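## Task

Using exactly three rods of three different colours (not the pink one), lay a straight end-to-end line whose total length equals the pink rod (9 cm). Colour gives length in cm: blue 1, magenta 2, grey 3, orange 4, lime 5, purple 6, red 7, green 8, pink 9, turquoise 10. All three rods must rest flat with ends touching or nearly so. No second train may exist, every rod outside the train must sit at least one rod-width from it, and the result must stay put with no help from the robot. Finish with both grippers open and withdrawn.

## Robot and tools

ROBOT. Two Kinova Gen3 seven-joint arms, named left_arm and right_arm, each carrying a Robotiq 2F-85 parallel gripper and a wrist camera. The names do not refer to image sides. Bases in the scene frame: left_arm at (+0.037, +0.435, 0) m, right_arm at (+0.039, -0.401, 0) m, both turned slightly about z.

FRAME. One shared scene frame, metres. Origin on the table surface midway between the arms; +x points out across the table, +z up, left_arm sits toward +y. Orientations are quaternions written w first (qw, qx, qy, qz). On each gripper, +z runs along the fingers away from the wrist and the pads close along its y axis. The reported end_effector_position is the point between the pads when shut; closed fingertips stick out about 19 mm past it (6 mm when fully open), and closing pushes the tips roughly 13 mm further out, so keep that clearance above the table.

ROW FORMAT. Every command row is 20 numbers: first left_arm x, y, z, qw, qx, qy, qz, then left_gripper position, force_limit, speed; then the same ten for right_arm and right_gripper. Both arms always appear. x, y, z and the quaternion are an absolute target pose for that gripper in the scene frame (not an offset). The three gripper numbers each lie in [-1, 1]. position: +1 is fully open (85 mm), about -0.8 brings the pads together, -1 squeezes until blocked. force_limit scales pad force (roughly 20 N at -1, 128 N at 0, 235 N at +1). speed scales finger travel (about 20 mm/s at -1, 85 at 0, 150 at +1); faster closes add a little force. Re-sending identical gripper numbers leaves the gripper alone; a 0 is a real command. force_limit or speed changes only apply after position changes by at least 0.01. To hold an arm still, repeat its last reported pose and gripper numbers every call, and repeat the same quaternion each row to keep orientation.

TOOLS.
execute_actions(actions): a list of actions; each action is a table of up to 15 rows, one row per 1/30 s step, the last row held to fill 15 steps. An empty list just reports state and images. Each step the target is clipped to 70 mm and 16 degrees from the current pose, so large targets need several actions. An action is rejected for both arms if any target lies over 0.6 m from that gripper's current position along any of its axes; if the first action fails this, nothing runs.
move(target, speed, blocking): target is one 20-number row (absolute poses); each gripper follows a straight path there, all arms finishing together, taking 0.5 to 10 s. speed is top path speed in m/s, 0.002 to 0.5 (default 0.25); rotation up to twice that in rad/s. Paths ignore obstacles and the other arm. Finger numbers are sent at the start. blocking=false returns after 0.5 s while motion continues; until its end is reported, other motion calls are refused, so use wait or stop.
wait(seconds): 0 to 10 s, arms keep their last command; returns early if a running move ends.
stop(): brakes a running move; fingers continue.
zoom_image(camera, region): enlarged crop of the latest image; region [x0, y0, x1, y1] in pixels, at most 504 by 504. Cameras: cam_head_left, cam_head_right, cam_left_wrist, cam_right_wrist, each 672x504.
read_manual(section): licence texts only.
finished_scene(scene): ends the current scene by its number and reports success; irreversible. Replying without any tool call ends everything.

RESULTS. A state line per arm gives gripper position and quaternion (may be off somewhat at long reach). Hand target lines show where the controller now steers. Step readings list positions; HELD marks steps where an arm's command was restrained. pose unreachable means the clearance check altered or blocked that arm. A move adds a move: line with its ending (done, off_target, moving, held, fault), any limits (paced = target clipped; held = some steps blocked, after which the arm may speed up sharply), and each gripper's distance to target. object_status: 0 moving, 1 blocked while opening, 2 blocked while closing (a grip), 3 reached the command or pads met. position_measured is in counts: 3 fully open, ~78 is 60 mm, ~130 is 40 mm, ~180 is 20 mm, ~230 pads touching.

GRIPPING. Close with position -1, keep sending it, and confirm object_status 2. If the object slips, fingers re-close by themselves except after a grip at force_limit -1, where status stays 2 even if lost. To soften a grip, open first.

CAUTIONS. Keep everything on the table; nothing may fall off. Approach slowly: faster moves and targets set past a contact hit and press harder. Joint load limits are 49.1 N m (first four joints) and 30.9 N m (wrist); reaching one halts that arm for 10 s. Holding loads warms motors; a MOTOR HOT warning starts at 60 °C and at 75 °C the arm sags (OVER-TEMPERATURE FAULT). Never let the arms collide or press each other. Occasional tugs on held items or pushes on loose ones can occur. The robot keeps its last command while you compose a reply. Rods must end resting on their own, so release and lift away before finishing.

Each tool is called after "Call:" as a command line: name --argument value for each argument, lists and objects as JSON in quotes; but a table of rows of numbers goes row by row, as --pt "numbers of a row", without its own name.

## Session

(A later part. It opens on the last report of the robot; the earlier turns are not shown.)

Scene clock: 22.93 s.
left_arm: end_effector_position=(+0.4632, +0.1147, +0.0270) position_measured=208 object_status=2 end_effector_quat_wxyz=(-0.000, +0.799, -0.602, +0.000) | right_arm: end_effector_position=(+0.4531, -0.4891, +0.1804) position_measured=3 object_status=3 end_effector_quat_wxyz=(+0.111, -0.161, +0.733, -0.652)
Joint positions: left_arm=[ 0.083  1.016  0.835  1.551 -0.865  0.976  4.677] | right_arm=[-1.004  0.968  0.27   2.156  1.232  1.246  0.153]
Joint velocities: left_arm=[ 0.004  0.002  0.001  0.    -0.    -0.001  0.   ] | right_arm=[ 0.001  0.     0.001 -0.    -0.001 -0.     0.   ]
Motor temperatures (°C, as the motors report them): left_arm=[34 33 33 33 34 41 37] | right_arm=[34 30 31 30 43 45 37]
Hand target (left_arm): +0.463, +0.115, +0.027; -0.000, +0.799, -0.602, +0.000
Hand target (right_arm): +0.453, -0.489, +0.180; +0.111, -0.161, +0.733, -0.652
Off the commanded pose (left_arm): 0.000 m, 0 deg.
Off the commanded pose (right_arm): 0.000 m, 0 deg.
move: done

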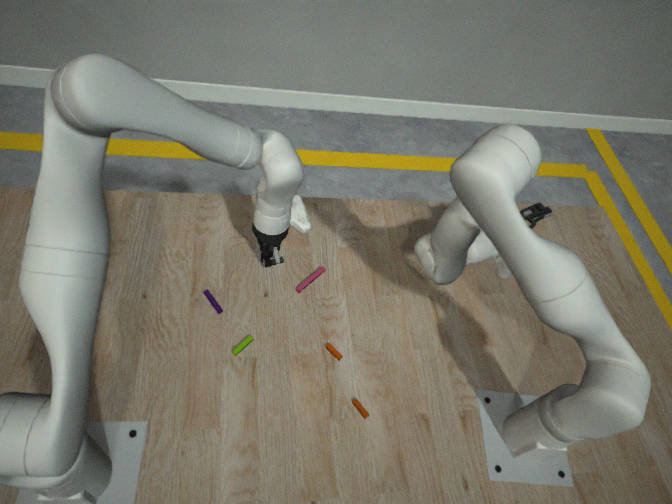

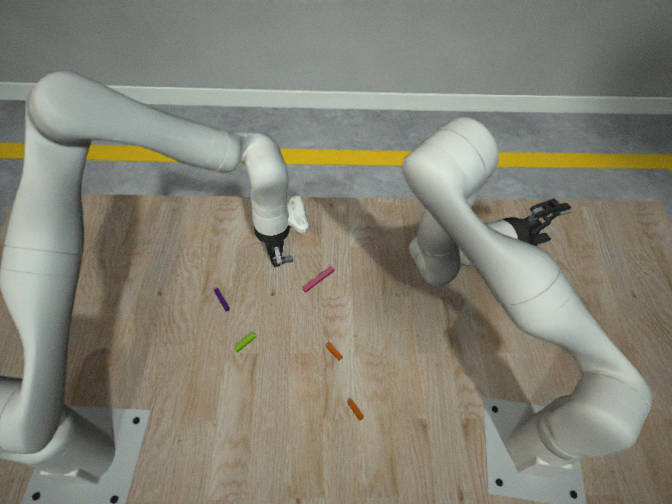

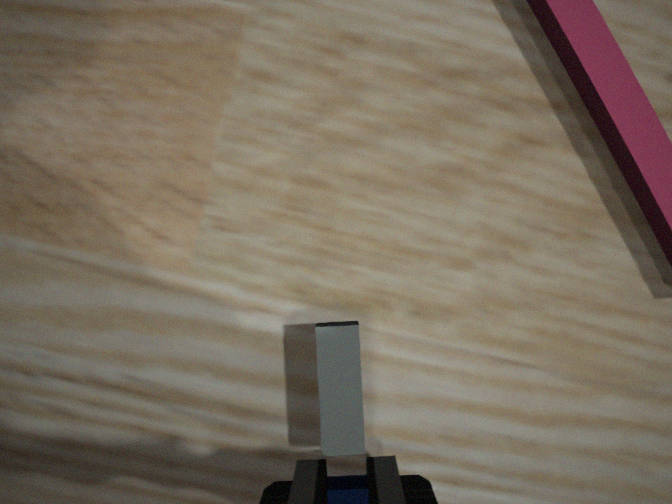

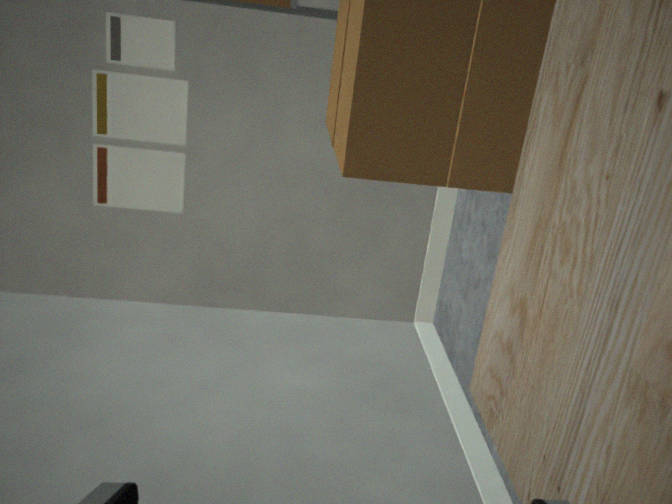

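Call:
execute_actions --actions '[[[0.4635,0.1148,0.0265,0,0.7986,-0.6018,0,-1,-0.8,-0.5, 0.4531,-0.4891,0.1804,0.111,-0.161,0.733,-0.652,1,0,0],[0.4638,0.1149,0.026,0,0.7986,-0.6018,0,-1,-0.8,-0.5, 0.4531,-0.4891,0.1804,0.111,-0.161,0.733,-0.652,1,0,0],[0.4638,0.1149,0.0255,0,0.7986,-0.6018,0,-1,-0.8,-0.5, 0.4531,-0.4891,0.1804,0.111,-0.161,0.733,-0.652,1,0,0],[0.4638,0.1149,0.0255,0,0.7986,-0.6018,0,-1,-0.8,-0.5, 0.4531,-0.4891,0.1804,0.111,-0.161,0.733,-0.652,1,0,0],[0.4638,0.1149,0.0255,0,0.7986,-0.6018,0,-1,-0.8,-0.5, 0.4531,-0.4891,0.1804,0.111,-0.161,0.733,-0.652,1,0,0],[0.4638,0.1149,0.0255,0,0.7986,-0.6018,0,-0.3,-0.8,-0.5, 0.4531,-0.4891,0.1804,0.111,-0.161,0.733,-0.652,1,0,0]],[[0.4638,0.1149,0.027,0,0.7986,-0.6018,0,-0.3,-0.8,-0.5, 0.4531,-0.4891,0.1804,0.111,-0.161,0.733,-0.652,1,0,0],[0.4638,0.1149,0.029,0,0.7986,-0.6018,0,-0.3,-0.8,-0.5, 0.4531,-0.4891,0.1804,0.111,-0.161,0.733,-0.652,1,0,0],[0.4638,0.1149,0.032,0,0.7986,-0.6018,0,-0.3,-0.8,-0.5, 0.4531,-0.4891,0.1804,0.111,-0.161,0.733,-0.652,1,0,0],[0.4638,0.1149,0.035,0,0.7986,-0.6018,0,-0.3,-0.8,-0.5, 0.4531,-0.4891,0.1804,0.111,-0.161,0.733,-0.652,1,0,0],[0.4638,0.1149,0.039,0,0.7986,-0.6018,0,-0.3,-0.8,-0.5, 0.4531,-0.4891,0.1804,0.111,-0.161,0.733,-0.652,1,0,0],[0.4638,0.1149,0.043,0,0.7986,-0.6018,0,-0.3,-0.8,-0.5, 0.4531,-0.4891,0.1804,0.111,-0.161,0.733,-0.652,1,0,0],[0.4638,0.1149,0.047,0,0.7986,-0.6018,0,-0.3,-0.8,-0.5, 0.4531,-0.4891,0.1804,0.111,-0.161,0.733,-0.652,1,0,0],[0.4638,0.1149,0.05,0,0.7986,-0.6018,0,-0.3,-0.8,-0.5, 0.4531,-0.4891,0.1804,0.111,-0.161,0.733,-0.652,1,0,0]]]'

Call:
move --target '[0.262,0.173,0.07,0,0.9063,-0.4226,0,-0.3,-0.8,-0.5, 0.4531,-0.4891,0.1804,0.111,-0.161,0.733,-0.652,1,0,0]' --speed 0.3

Scene clock: 26.60 s.
left_arm: end_effector_position=(+0.4636, +0.1148, +0.0498) position_measured=167 object_status=3 end_effector_quat_wxyz=(+0.000, +0.799, -0.602, -0.000) | right_arm: end_effector_position=(+0.4531, -0.4891, +0.1804) position_measured=3 object_status=3 end_effector_quat_wxyz=(+0.111, -0.161, +0.733, -0.652)
Joint positions: left_arm=[ 0.072  0.984  0.861  1.538 -0.835  1.019  4.656] | right_arm=[-1.004  0.968  0.27   2.156  1.232  1.246  0.153]
Joint velocities: left_arm=[-0.003 -0.003 -0.002 -0.    -0.002  0.     0.   ] | right_arm=[-0.     0.    -0.    -0.001  0.    -0.     0.   ]
Motor temperatures (°C, as the motors report them): left_arm=[34 33 33 33 34 41 37] | right_arm=[34 30 32 30 43 45 37]
Hand target (left_arm): +0.464, +0.115, +0.050; +0.000, +0.799, -0.602, -0.000
Hand target (right_arm): +0.453, -0.489, +0.180; +0.111, -0.161, +0.733, -0.652
Off the commanded pose (left_arm): 0.000 m, 0 deg.
Off the commanded pose (right_arm): 0.000 m, 0 deg.
Step readings (end_effector_position; steps 1 to 15: 1st action; 16 to 30: 2nd action):
0: left_arm (+0.4631, +0.1147, +0.0270) | right_arm (+0.4531, -0.4891, +0.1804)
1: left_arm (+0.4632, +0.1147, +0.0268) | right_arm (+0.4531, -0.4891, +0.1804)
2: left_arm (+0.4634, +0.1147, +0.0265) | right_arm (+0.4531, -0.4891, +0.1804)
4: left_arm (+0.4638, +0.1149, +0.0256) | right_arm (+0.4531, -0.4891, +0.1804)
8: left_arm (+0.4638, +0.1149, +0.0255) | right_arm (+0.4531, -0.4891, +0.1804)
15: left_arm (+0.4638, +0.1149, +0.0255) | right_arm (+0.4531, -0.4891, +0.1804)
16: left_arm (+0.4639, +0.1150, +0.0258) | right_arm (+0.4531, -0.4891, +0.1804)
17: left_arm (+0.4640, +0.1152, +0.0270) | right_arm (+0.4531, -0.4891, +0.1804)
19: left_arm (+0.4642, +0.1154, +0.0311) | right_arm (+0.4531, -0.4891, +0.1804)
23: left_arm (+0.4640, +0.1151, +0.0448) | right_arm (+0.4531, -0.4891, +0.1804)
30: end_effector_position above

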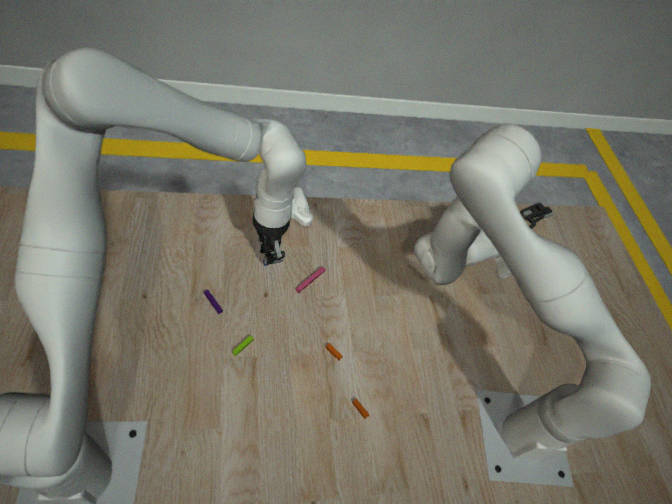

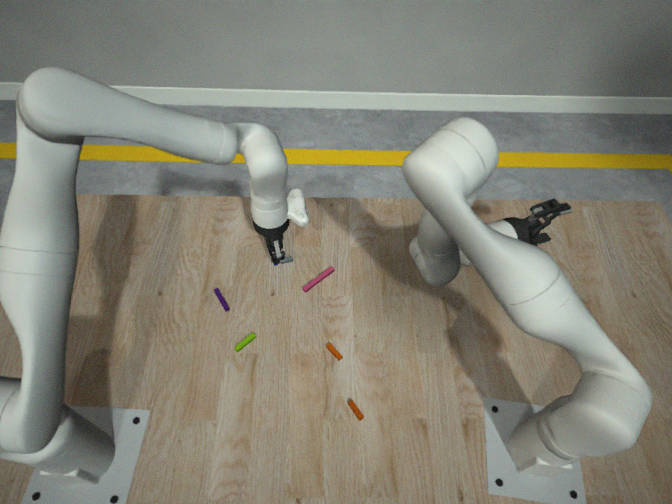

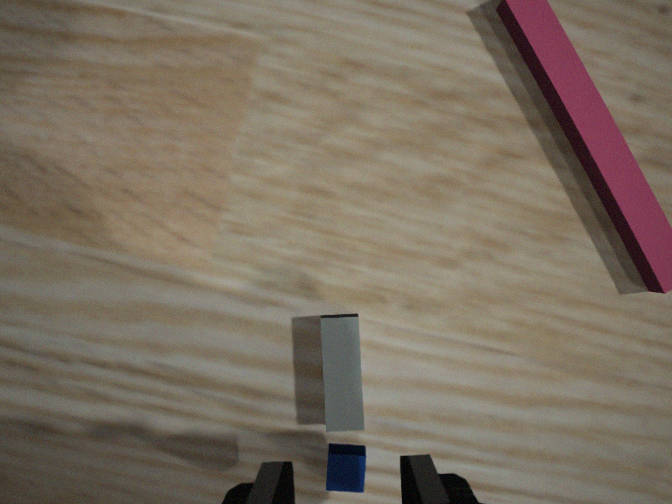

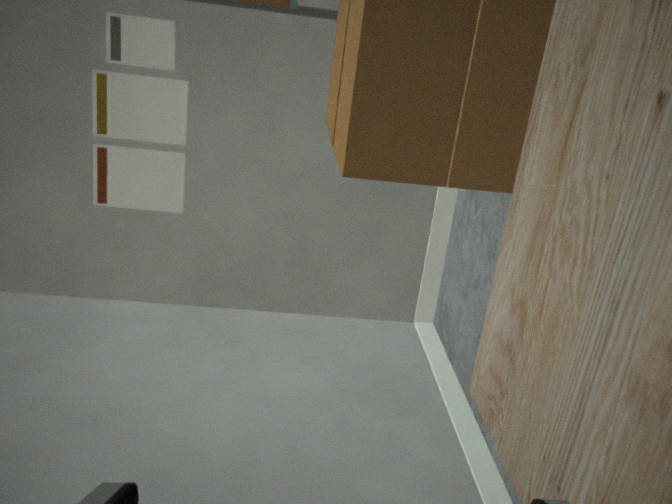

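Scene clock: 27.80 s.
left_arm: end_effector_position=(+0.2620, +0.1726, +0.0692) position_measured=167 object_status=3 end_effector_quat_wxyz=(-0.000, +0.906, -0.422, -0.000) | right_arm: end_effector_position=(+0.4531, -0.4891, +0.1804) position_measured=3 object_status=3 end_effector_quat_wxyz=(+0.111, -0.161, +0.733, -0.652)
Joint positions: left_arm=[ 0.152  0.629  0.814  2.183 -0.783  0.652  5.435] | right_arm=[-1.004  0.968  0.27   2.156  1.232  1.246  0.153]
Joint velocities: left_arm=[ 0.006 -0.011  0.006  0.002 -0.006  0.001  0.006] | right_arm=[-0.001  0.    -0.002  0.     0.     0.    -0.   ]
Motor temperatures (°C, as the motors report them): left_arm=[34 33 33 33 34 41 37] | right_arm=[34 30 32 30 43 45 37]
Hand target (left_arm): +0.262, +0.172, +0.070; -0.000, +0.906, -0.423, +0.000
Hand target (right_arm): +0.453, -0.489, +0.180; +0.111, -0.161, +0.733, -0.652
Off the commanded pose (left_arm): 0.001 m, 0 deg.
Off the commanded pose (right_arm): 0.000 m, 0 deg.
move: done

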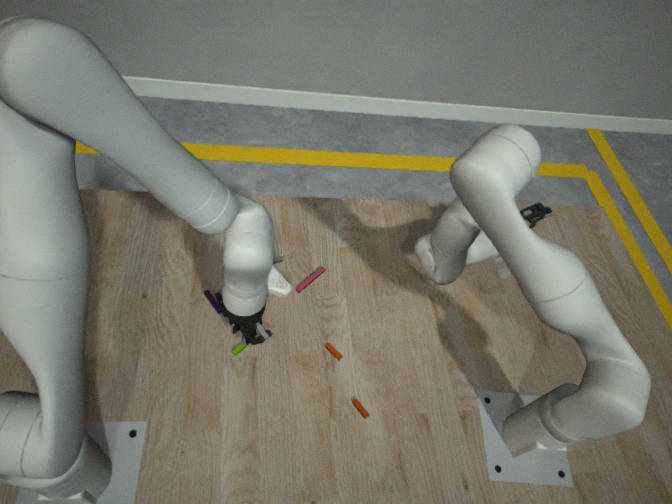

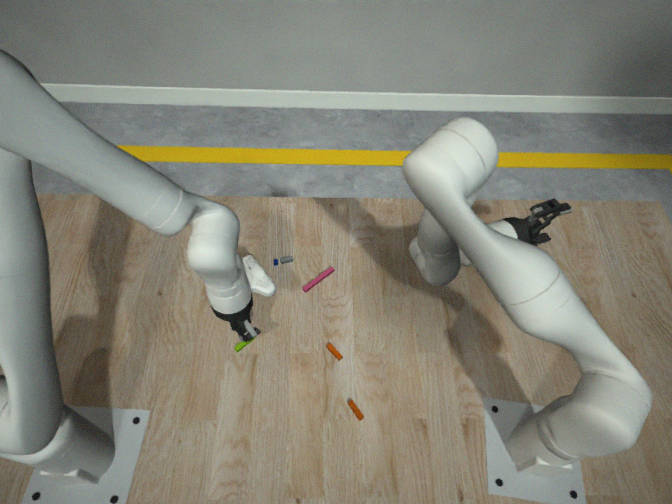

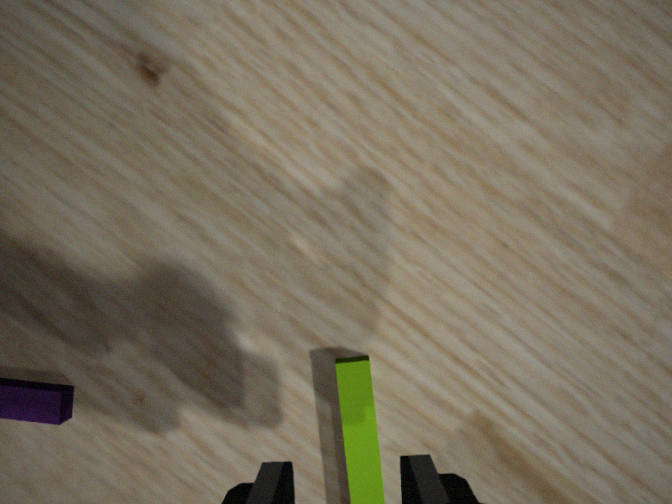

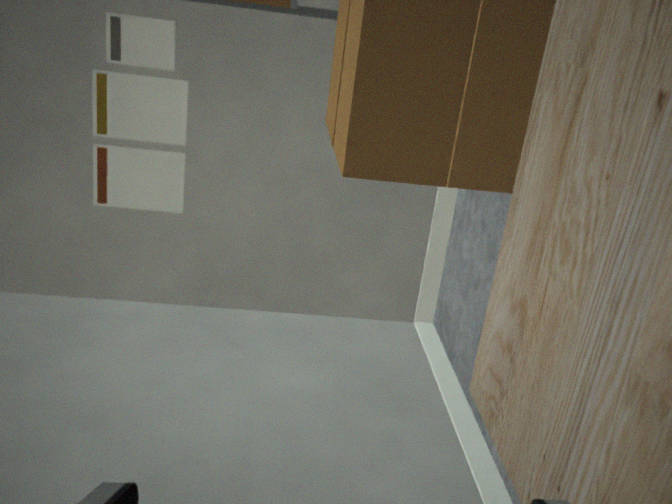

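Call:
move --target '[0.2595,0.1679,0.024,0,0.9171,-0.3987,0,-0.3,-0.8,-0.5, 0.4531,-0.4891,0.1804,0.111,-0.161,0.733,-0.652,1,0,0]' --speed 0.07

Scene clock: 30.97 s.
left_arm: end_effector_position=(+0.2601, +0.1680, +0.0241) position_measured=167 object_status=3 end_effector_quat_wxyz=(-0.000, +0.917, -0.398, +0.000) | right_arm: end_effector_position=(+0.4531, -0.4891, +0.1804) position_measured=3 object_status=3 end_effector_quat_wxyz=(+0.111, -0.161, +0.733, -0.652)
Joint positions: left_arm=[ 0.279  0.714  0.652  2.204 -0.923  0.522  5.614] | right_arm=[-1.004  0.968  0.27   2.156  1.232  1.246  0.153]
Joint velocities: left_arm=[ 0.009  0.006  0.004  0.001 -0.002  0.001  0.003] | right_arm=[-0.     0.001  0.001  0.    -0.001 -0.     0.   ]
Motor temperatures (°C, as the motors report them): left_arm=[34 33 33 33 34 41 37] | right_arm=[34 30 32 30 43 45 37]
Hand target (left_arm): +0.260, +0.168, +0.024; +0.000, +0.917, -0.399, +0.000
Hand target (right_arm): +0.453, -0.489, +0.180; +0.111, -0.161, +0.733, -0.652
Off the commanded pose (left_arm): 0.001 m, 0 deg.
Off the commanded pose (right_arm): 0.000 m, 0 deg.
move: done

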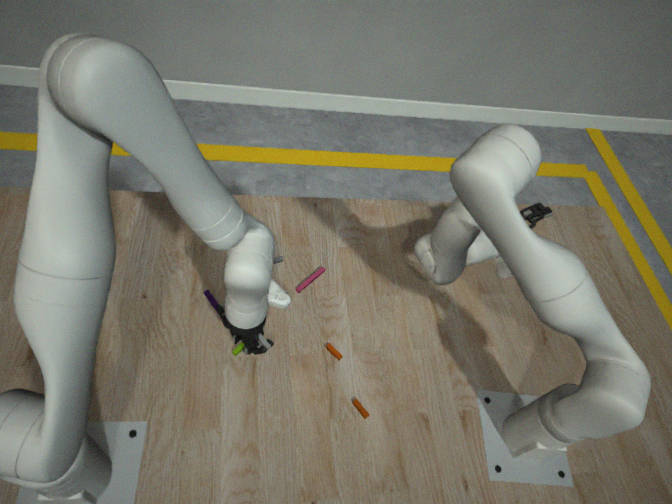

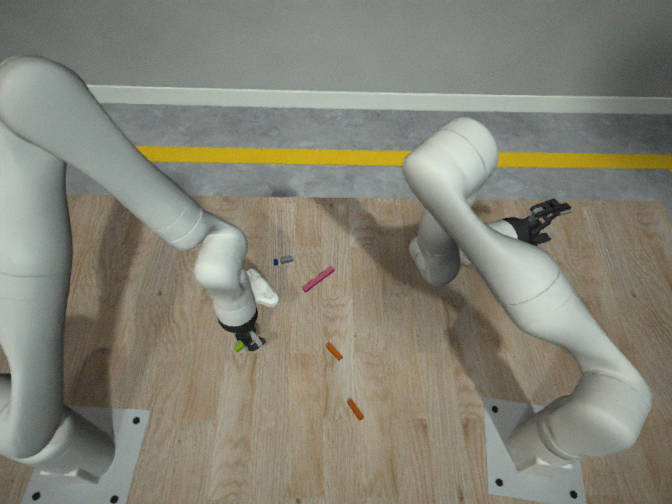

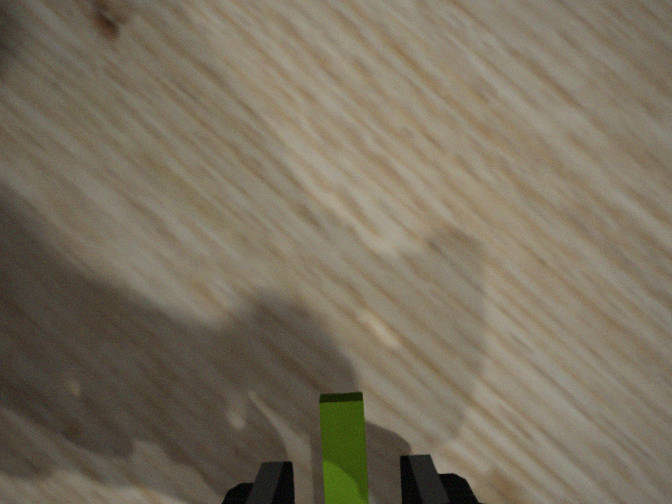

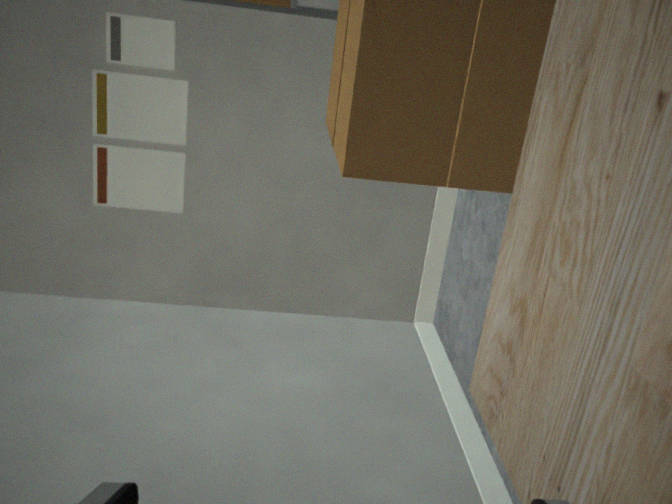

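Call:
execute_actions --actions '[[[0.2598,0.1682,0.024,0,0.9171,-0.3987,0,-1,-0.8,-0.5, 0.4531,-0.4891,0.1804,0.111,-0.161,0.733,-0.652,1,0,0]],[[0.2598,0.1682,0.024,0,0.9171,-0.3987,0,-1,-0.8,-0.5, 0.4531,-0.4891,0.1804,0.111,-0.161,0.733,-0.652,1,0,0],[0.2598,0.1682,0.024,0,0.9171,-0.3987,0,-1,-0.8,-0.5, 0.4531,-0.4891,0.1804,0.111,-0.161,0.733,-0.652,1,0,0],[0.2598,0.1682,0.025,0,0.9171,-0.3987,0,-1,-0.8,-0.5, 0.4531,-0.4891,0.1804,0.111,-0.161,0.733,-0.652,1,0,0],[0.2598,0.1682,0.027,0,0.9171,-0.3987,0,-1,-0.8,-0.5, 0.4531,-0.4891,0.1804,0.111,-0.161,0.733,-0.652,1,0,0],[0.2598,0.1682,0.029,0,0.9171,-0.3987,0,-1,-0.8,-0.5, 0.4531,-0.4891,0.1804,0.111,-0.161,0.733,-0.652,1,0,0],[0.2598,0.1682,0.032,0,0.9171,-0.3987,0,-1,-0.8,-0.5, 0.4531,-0.4891,0.1804,0.111,-0.161,0.733,-0.652,1,0,0],[0.2598,0.1682,0.035,0,0.9171,-0.3987,0,-1,-0.8,-0.5, 0.4531,-0.4891,0.1804,0.111,-0.161,0.733,-0.652,1,0,0],[0.2598,0.1682,0.038,0,0.9171,-0.3987,0,-1,-0.8,-0.5, 0.4531,-0.4891,0.1804,0.111,-0.161,0.733,-0.652,1,0,0],[0.2598,0.1682,0.041,0,0.9171,-0.3987,0,-1,-0.8,-0.5, 0.4531,-0.4891,0.1804,0.111,-0.161,0.733,-0.652,1,0,0],[0.2598,0.1682,0.044,0,0.9171,-0.3987,0,-1,-0.8,-0.5, 0.4531,-0.4891,0.1804,0.111,-0.161,0.733,-0.652,1,0,0]]]'

Call:
move --target '[0.4541,0.1485,0.04,0,0.7986,-0.6018,0,-1,-0.8,-0.5, 0.4531,-0.4891,0.1804,0.111,-0.161,0.733,-0.652,1,0,0]' --speed 0.25

Scene clock: 33.27 s.
left_arm: end_effector_position=(+0.2587, +0.1677, +0.0437) position_measured=207 object_status=2 end_effector_quat_wxyz=(+0.000, +0.917, -0.400, -0.001) | right_arm: end_effector_position=(+0.4531, -0.4891, +0.1804) position_measured=3 object_status=3 end_effector_quat_wxyz=(+0.111, -0.161, +0.733, -0.652)
Joint positions: left_arm=[ 0.234  0.676  0.721  2.195 -0.854  0.578  5.555] | right_arm=[-1.004  0.968  0.27   2.156  1.232  1.246  0.153]
Joint velocities: left_arm=[-0.016 -0.011 -0.004 -0.002  0.006  0.008 -0.008] | right_arm=[ 0.001 -0.002  0.    -0.    -0.     0.     0.   ]
Motor temperatures (°C, as the motors report them): left_arm=[34 33 33 33 34 41 37] | right_arm=[34 30 32 30 43 45 37]
Hand target (left_arm): +0.260, +0.168, +0.044; -0.000, +0.917, -0.399, -0.000
Hand target (right_arm): +0.453, -0.489, +0.180; +0.111, -0.161, +0.733, -0.652
Off the commanded pose (left_arm): 0.001 m, 0 deg.
Off the commanded pose (right_arm): 0.000 m, 0 deg.
Step readings (end_effector_position; steps 1 to 15: 1st action; 16 to 30: 2nd action):
0: left_arm (+0.2597, +0.1678, +0.0240) | right_arm (+0.4531, -0.4891, +0.1804)
1: left_arm (+0.2597, +0.1679, +0.0240) | right_arm (+0.4531, -0.4891, +0.1804)
2: left_arm (+0.2598, +0.1681, +0.0240) | right_arm (+0.4531, -0.4891, +0.1804)
4: left_arm (+0.2598, +0.1682, +0.0240) | right_arm (+0.4531, -0.4891, +0.1804)
8: left_arm (+0.2598, +0.1682, +0.0240) | right_arm (+0.4531, -0.4891, +0.1804)
15: left_arm (+0.2598, +0.1682, +0.0241) | right_arm (+0.4531, -0.4891, +0.1804)
16: left_arm (+0.2598, +0.1682, +0.0241) | right_arm (+0.4531, -0.4891, +0.1804)
17: left_arm (+0.2598, +0.1682, +0.0241) | right_arm (+0.4531, -0.4891, +0.1804)
19: left_arm (+0.2603, +0.1685, +0.0251) | right_arm (+0.4531, -0.4891, +0.1804)
23: left_arm (+0.2606, +0.1687, +0.0329) | right_arm (+0.4531, -0.4891, +0.1804)
30: end_effector_position above

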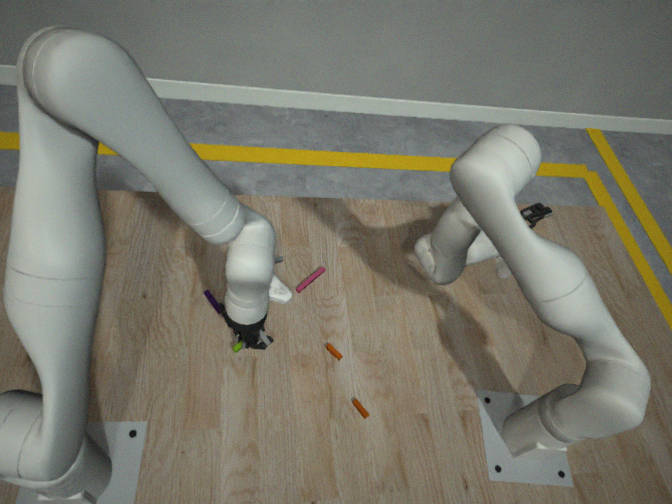

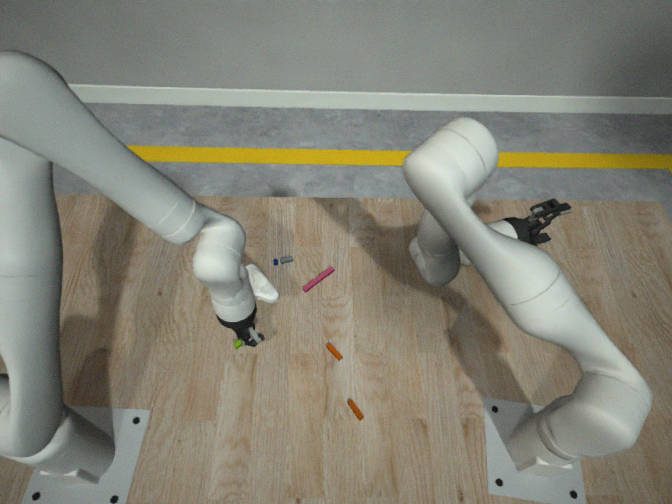

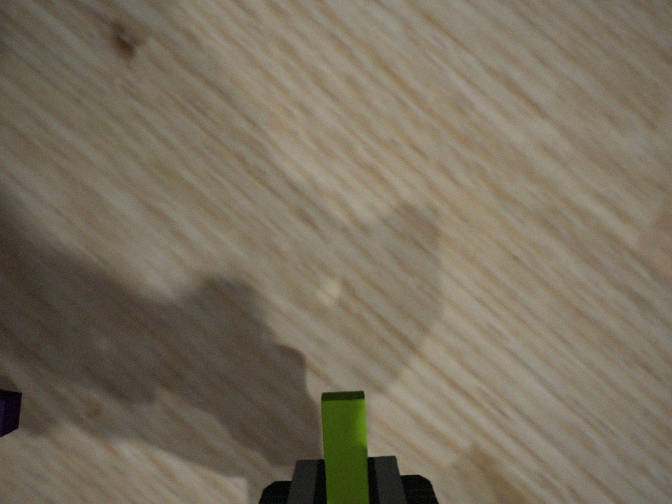

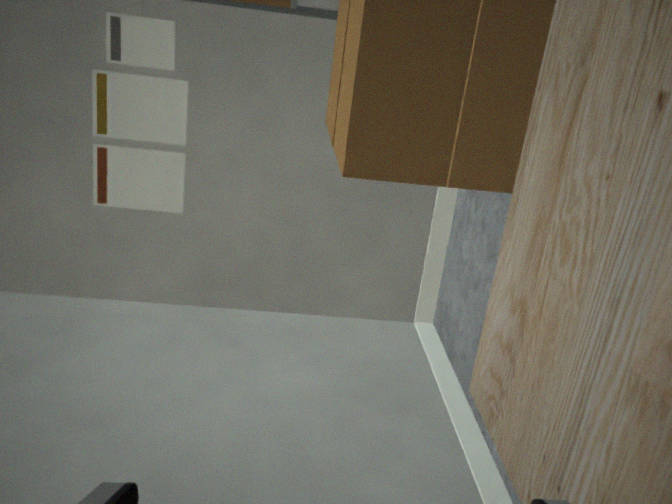

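Scene clock: 34.63 s.
left_arm: end_effector_position=(+0.4542, +0.1491, +0.0409) position_measured=207 object_status=2 end_effector_quat_wxyz=(-0.000, +0.799, -0.602, +0.000) | right_arm: end_effector_position=(+0.4531, -0.4891, +0.1804) position_measured=3 object_status=3 end_effector_quat_wxyz=(+0.111, -0.161, +0.733, -0.652)
Joint positions: left_arm=[-0.003  0.962  0.867  1.653 -0.872  0.957  4.677] | right_arm=[-1.004  0.968  0.27   2.156  1.232  1.246  0.153]
Joint velocities: left_arm=[ 0.001  0.01  -0.005 -0.004  0.003  0.    -0.003] | right_arm=[ 0.001  0.003 -0.001  0.001 -0.001 -0.     0.   ]
Motor temperatures (°C, as the motors report them): left_arm=[34 33 33 33 34 41 37] | right_arm=[34 30 32 30 43 45 37]
Hand target (left_arm): +0.454, +0.149, +0.040; +0.000, +0.799, -0.602, -0.000
Hand target (right_arm): +0.453, -0.489, +0.180; +0.111, -0.161, +0.733, -0.652
Off the commanded pose (left_arm): 0.001 m, 0 deg.
Off the commanded pose (right_arm): 0.000 m, 0 deg.
move: done

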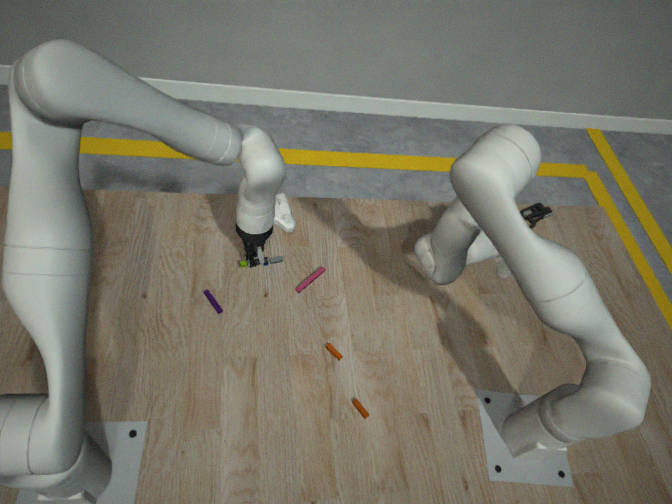

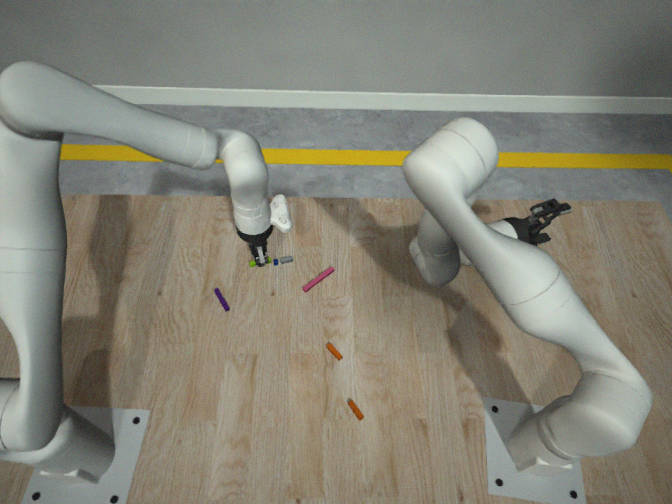

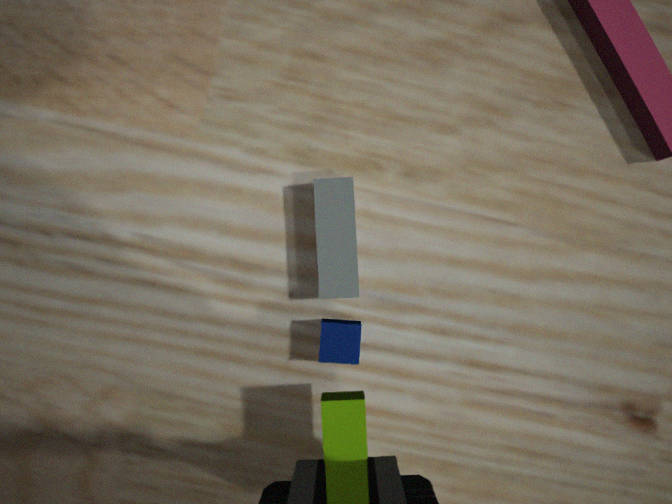

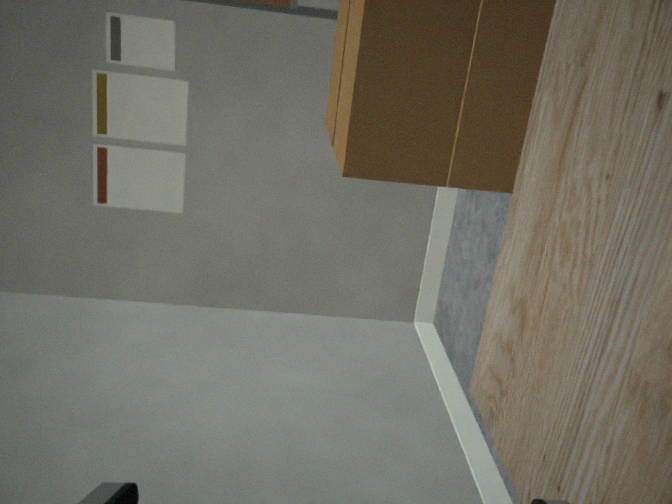

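Call:
move --target '[0.4541,0.1485,0.026,0,0.7986,-0.6018,0,-1,-0.8,-0.5, 0.4531,-0.4891,0.1804,0.111,-0.161,0.733,-0.652,1,0,0]' --speed 0.05

Scene clock: 38.30 s.
left_arm: end_effector_position=(+0.4542, +0.1486, +0.0261) position_measured=207 object_status=2 end_effector_quat_wxyz=(-0.000, +0.799, -0.602, +0.000) | right_arm: end_effector_position=(+0.4531, -0.4891, +0.1804) position_measured=3 object_status=3 end_effector_quat_wxyz=(+0.111, -0.161, +0.733, -0.652)
Joint positions: left_arm=[ 0.008  0.986  0.847  1.658 -0.894  0.93   4.692] | right_arm=[-1.004  0.968  0.27   2.156  1.232  1.246  0.153]
Joint velocities: left_arm=[ 0.     0.002  0.001  0.     0.    -0.001 -0.   ] | right_arm=[-0.001 -0.     0.001  0.     0.001 -0.     0.   ]
Motor temperatures (°C, as the motors report them): left_arm=[34 33 33 33 34 41 37] | right_arm=[34 31 32 30 43 45 37]
Hand target (left_arm): +0.454, +0.148, +0.026; -0.000, +0.799, -0.602, +0.000
Hand target (right_arm): +0.453, -0.489, +0.180; +0.111, -0.161, +0.733, -0.652
Off the commanded pose (left_arm): 0.000 m, 0 deg.
Off the commanded pose (right_arm): 0.000 m, 0 deg.
move: done

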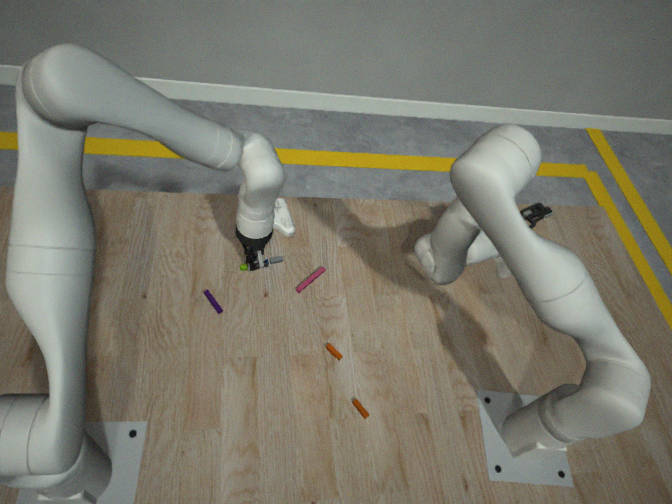

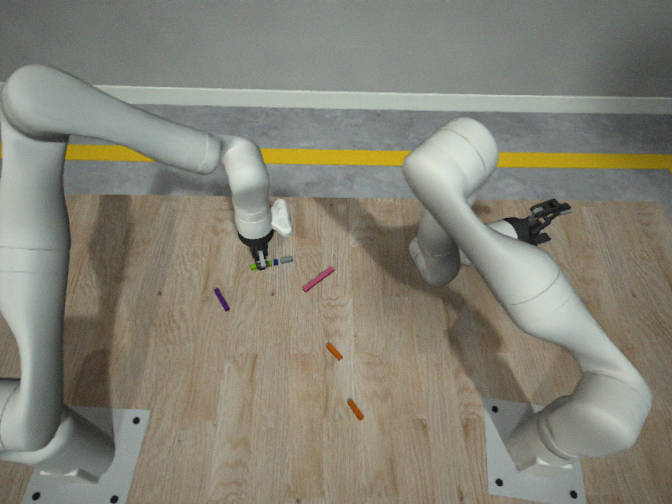

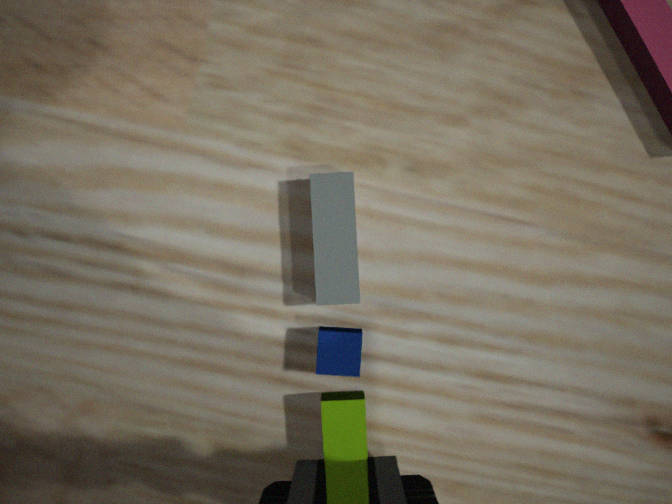

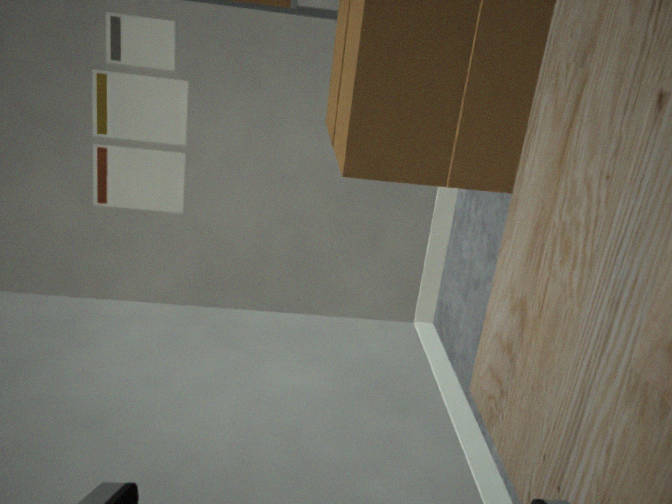

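Call:
move --target '[0.4577,0.136,0.0252,0,0.7986,-0.6018,0,-1,-0.8,-0.5, 0.4531,-0.4891,0.1804,0.111,-0.161,0.733,-0.652,1,0,0]' --speed 0.025

Scene clock: 39.57 s.
left_arm: end_effector_position=(+0.4578, +0.1361, +0.0253) position_measured=207 object_status=2 end_effector_quat_wxyz=(-0.000, +0.799, -0.602, +0.000) | right_arm: end_effector_position=(+0.4531, -0.4891, +0.1804) position_measured=3 object_status=3 end_effector_quat_wxyz=(+0.111, -0.161, +0.733, -0.652)
Joint positions: left_arm=[ 0.034  1.001  0.847  1.619 -0.889  0.948  4.691] | right_arm=[-1.004  0.968  0.27   2.156  1.232  1.246  0.153]
Joint velocities: left_arm=[ 0.003  0.002  0.    -0.001  0.     0.002  0.   ] | right_arm=[ 0.001 -0.001 -0.002  0.    -0.001 -0.     0.   ]
Motor temperatures (°C, as the motors report them): left_arm=[34 33 33 33 34 41 37] | right_arm=[34 31 32 30 43 45 37]
Hand target (left_arm): +0.458, +0.136, +0.025; +0.000, +0.799, -0.602, -0.000
Hand target (right_arm): +0.453, -0.489, +0.180; +0.111, -0.161, +0.733, -0.652
Off the commanded pose (left_arm): 0.000 m, 0 deg.
Off the commanded pose (right_arm): 0.000 m, 0 deg.
move: done

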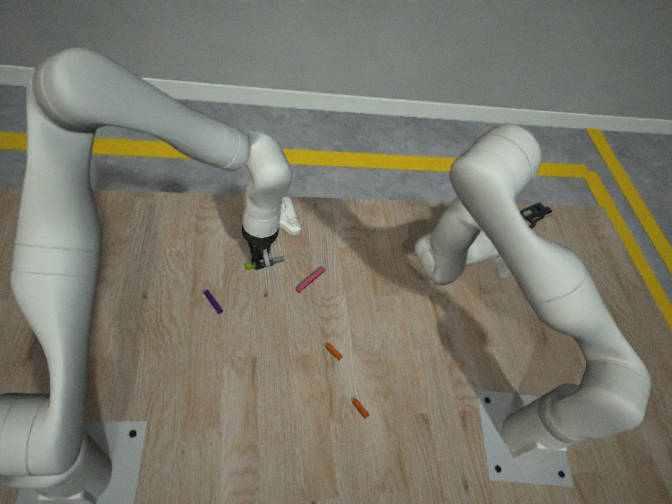

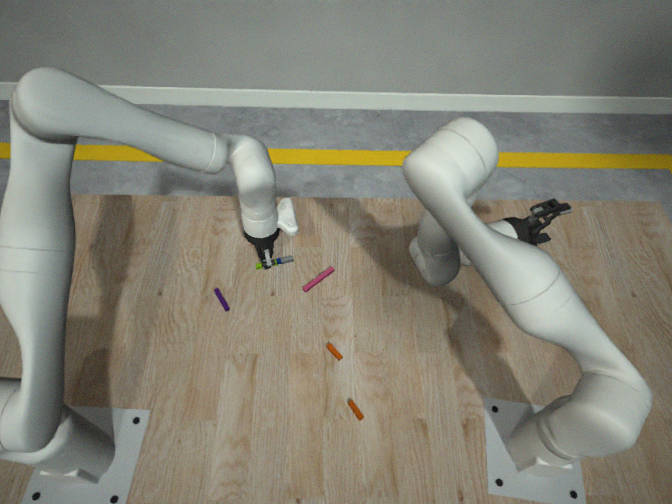

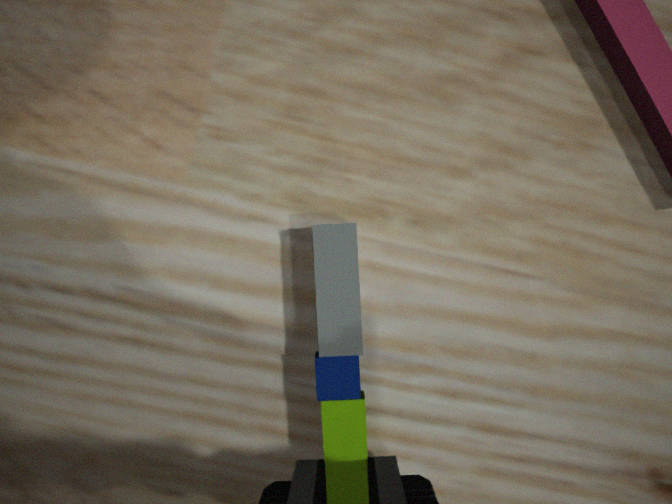

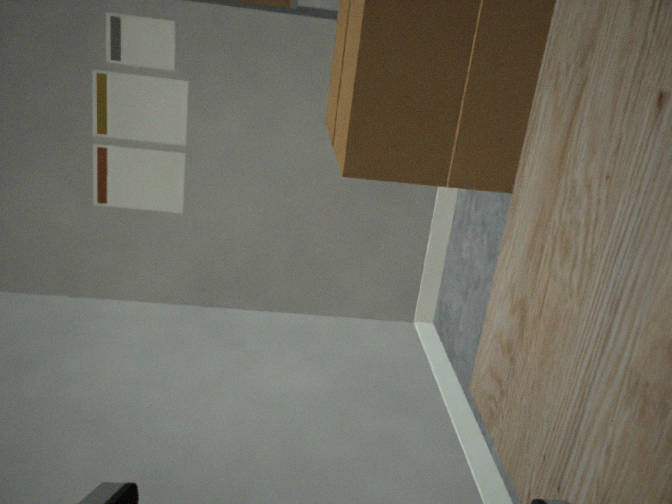

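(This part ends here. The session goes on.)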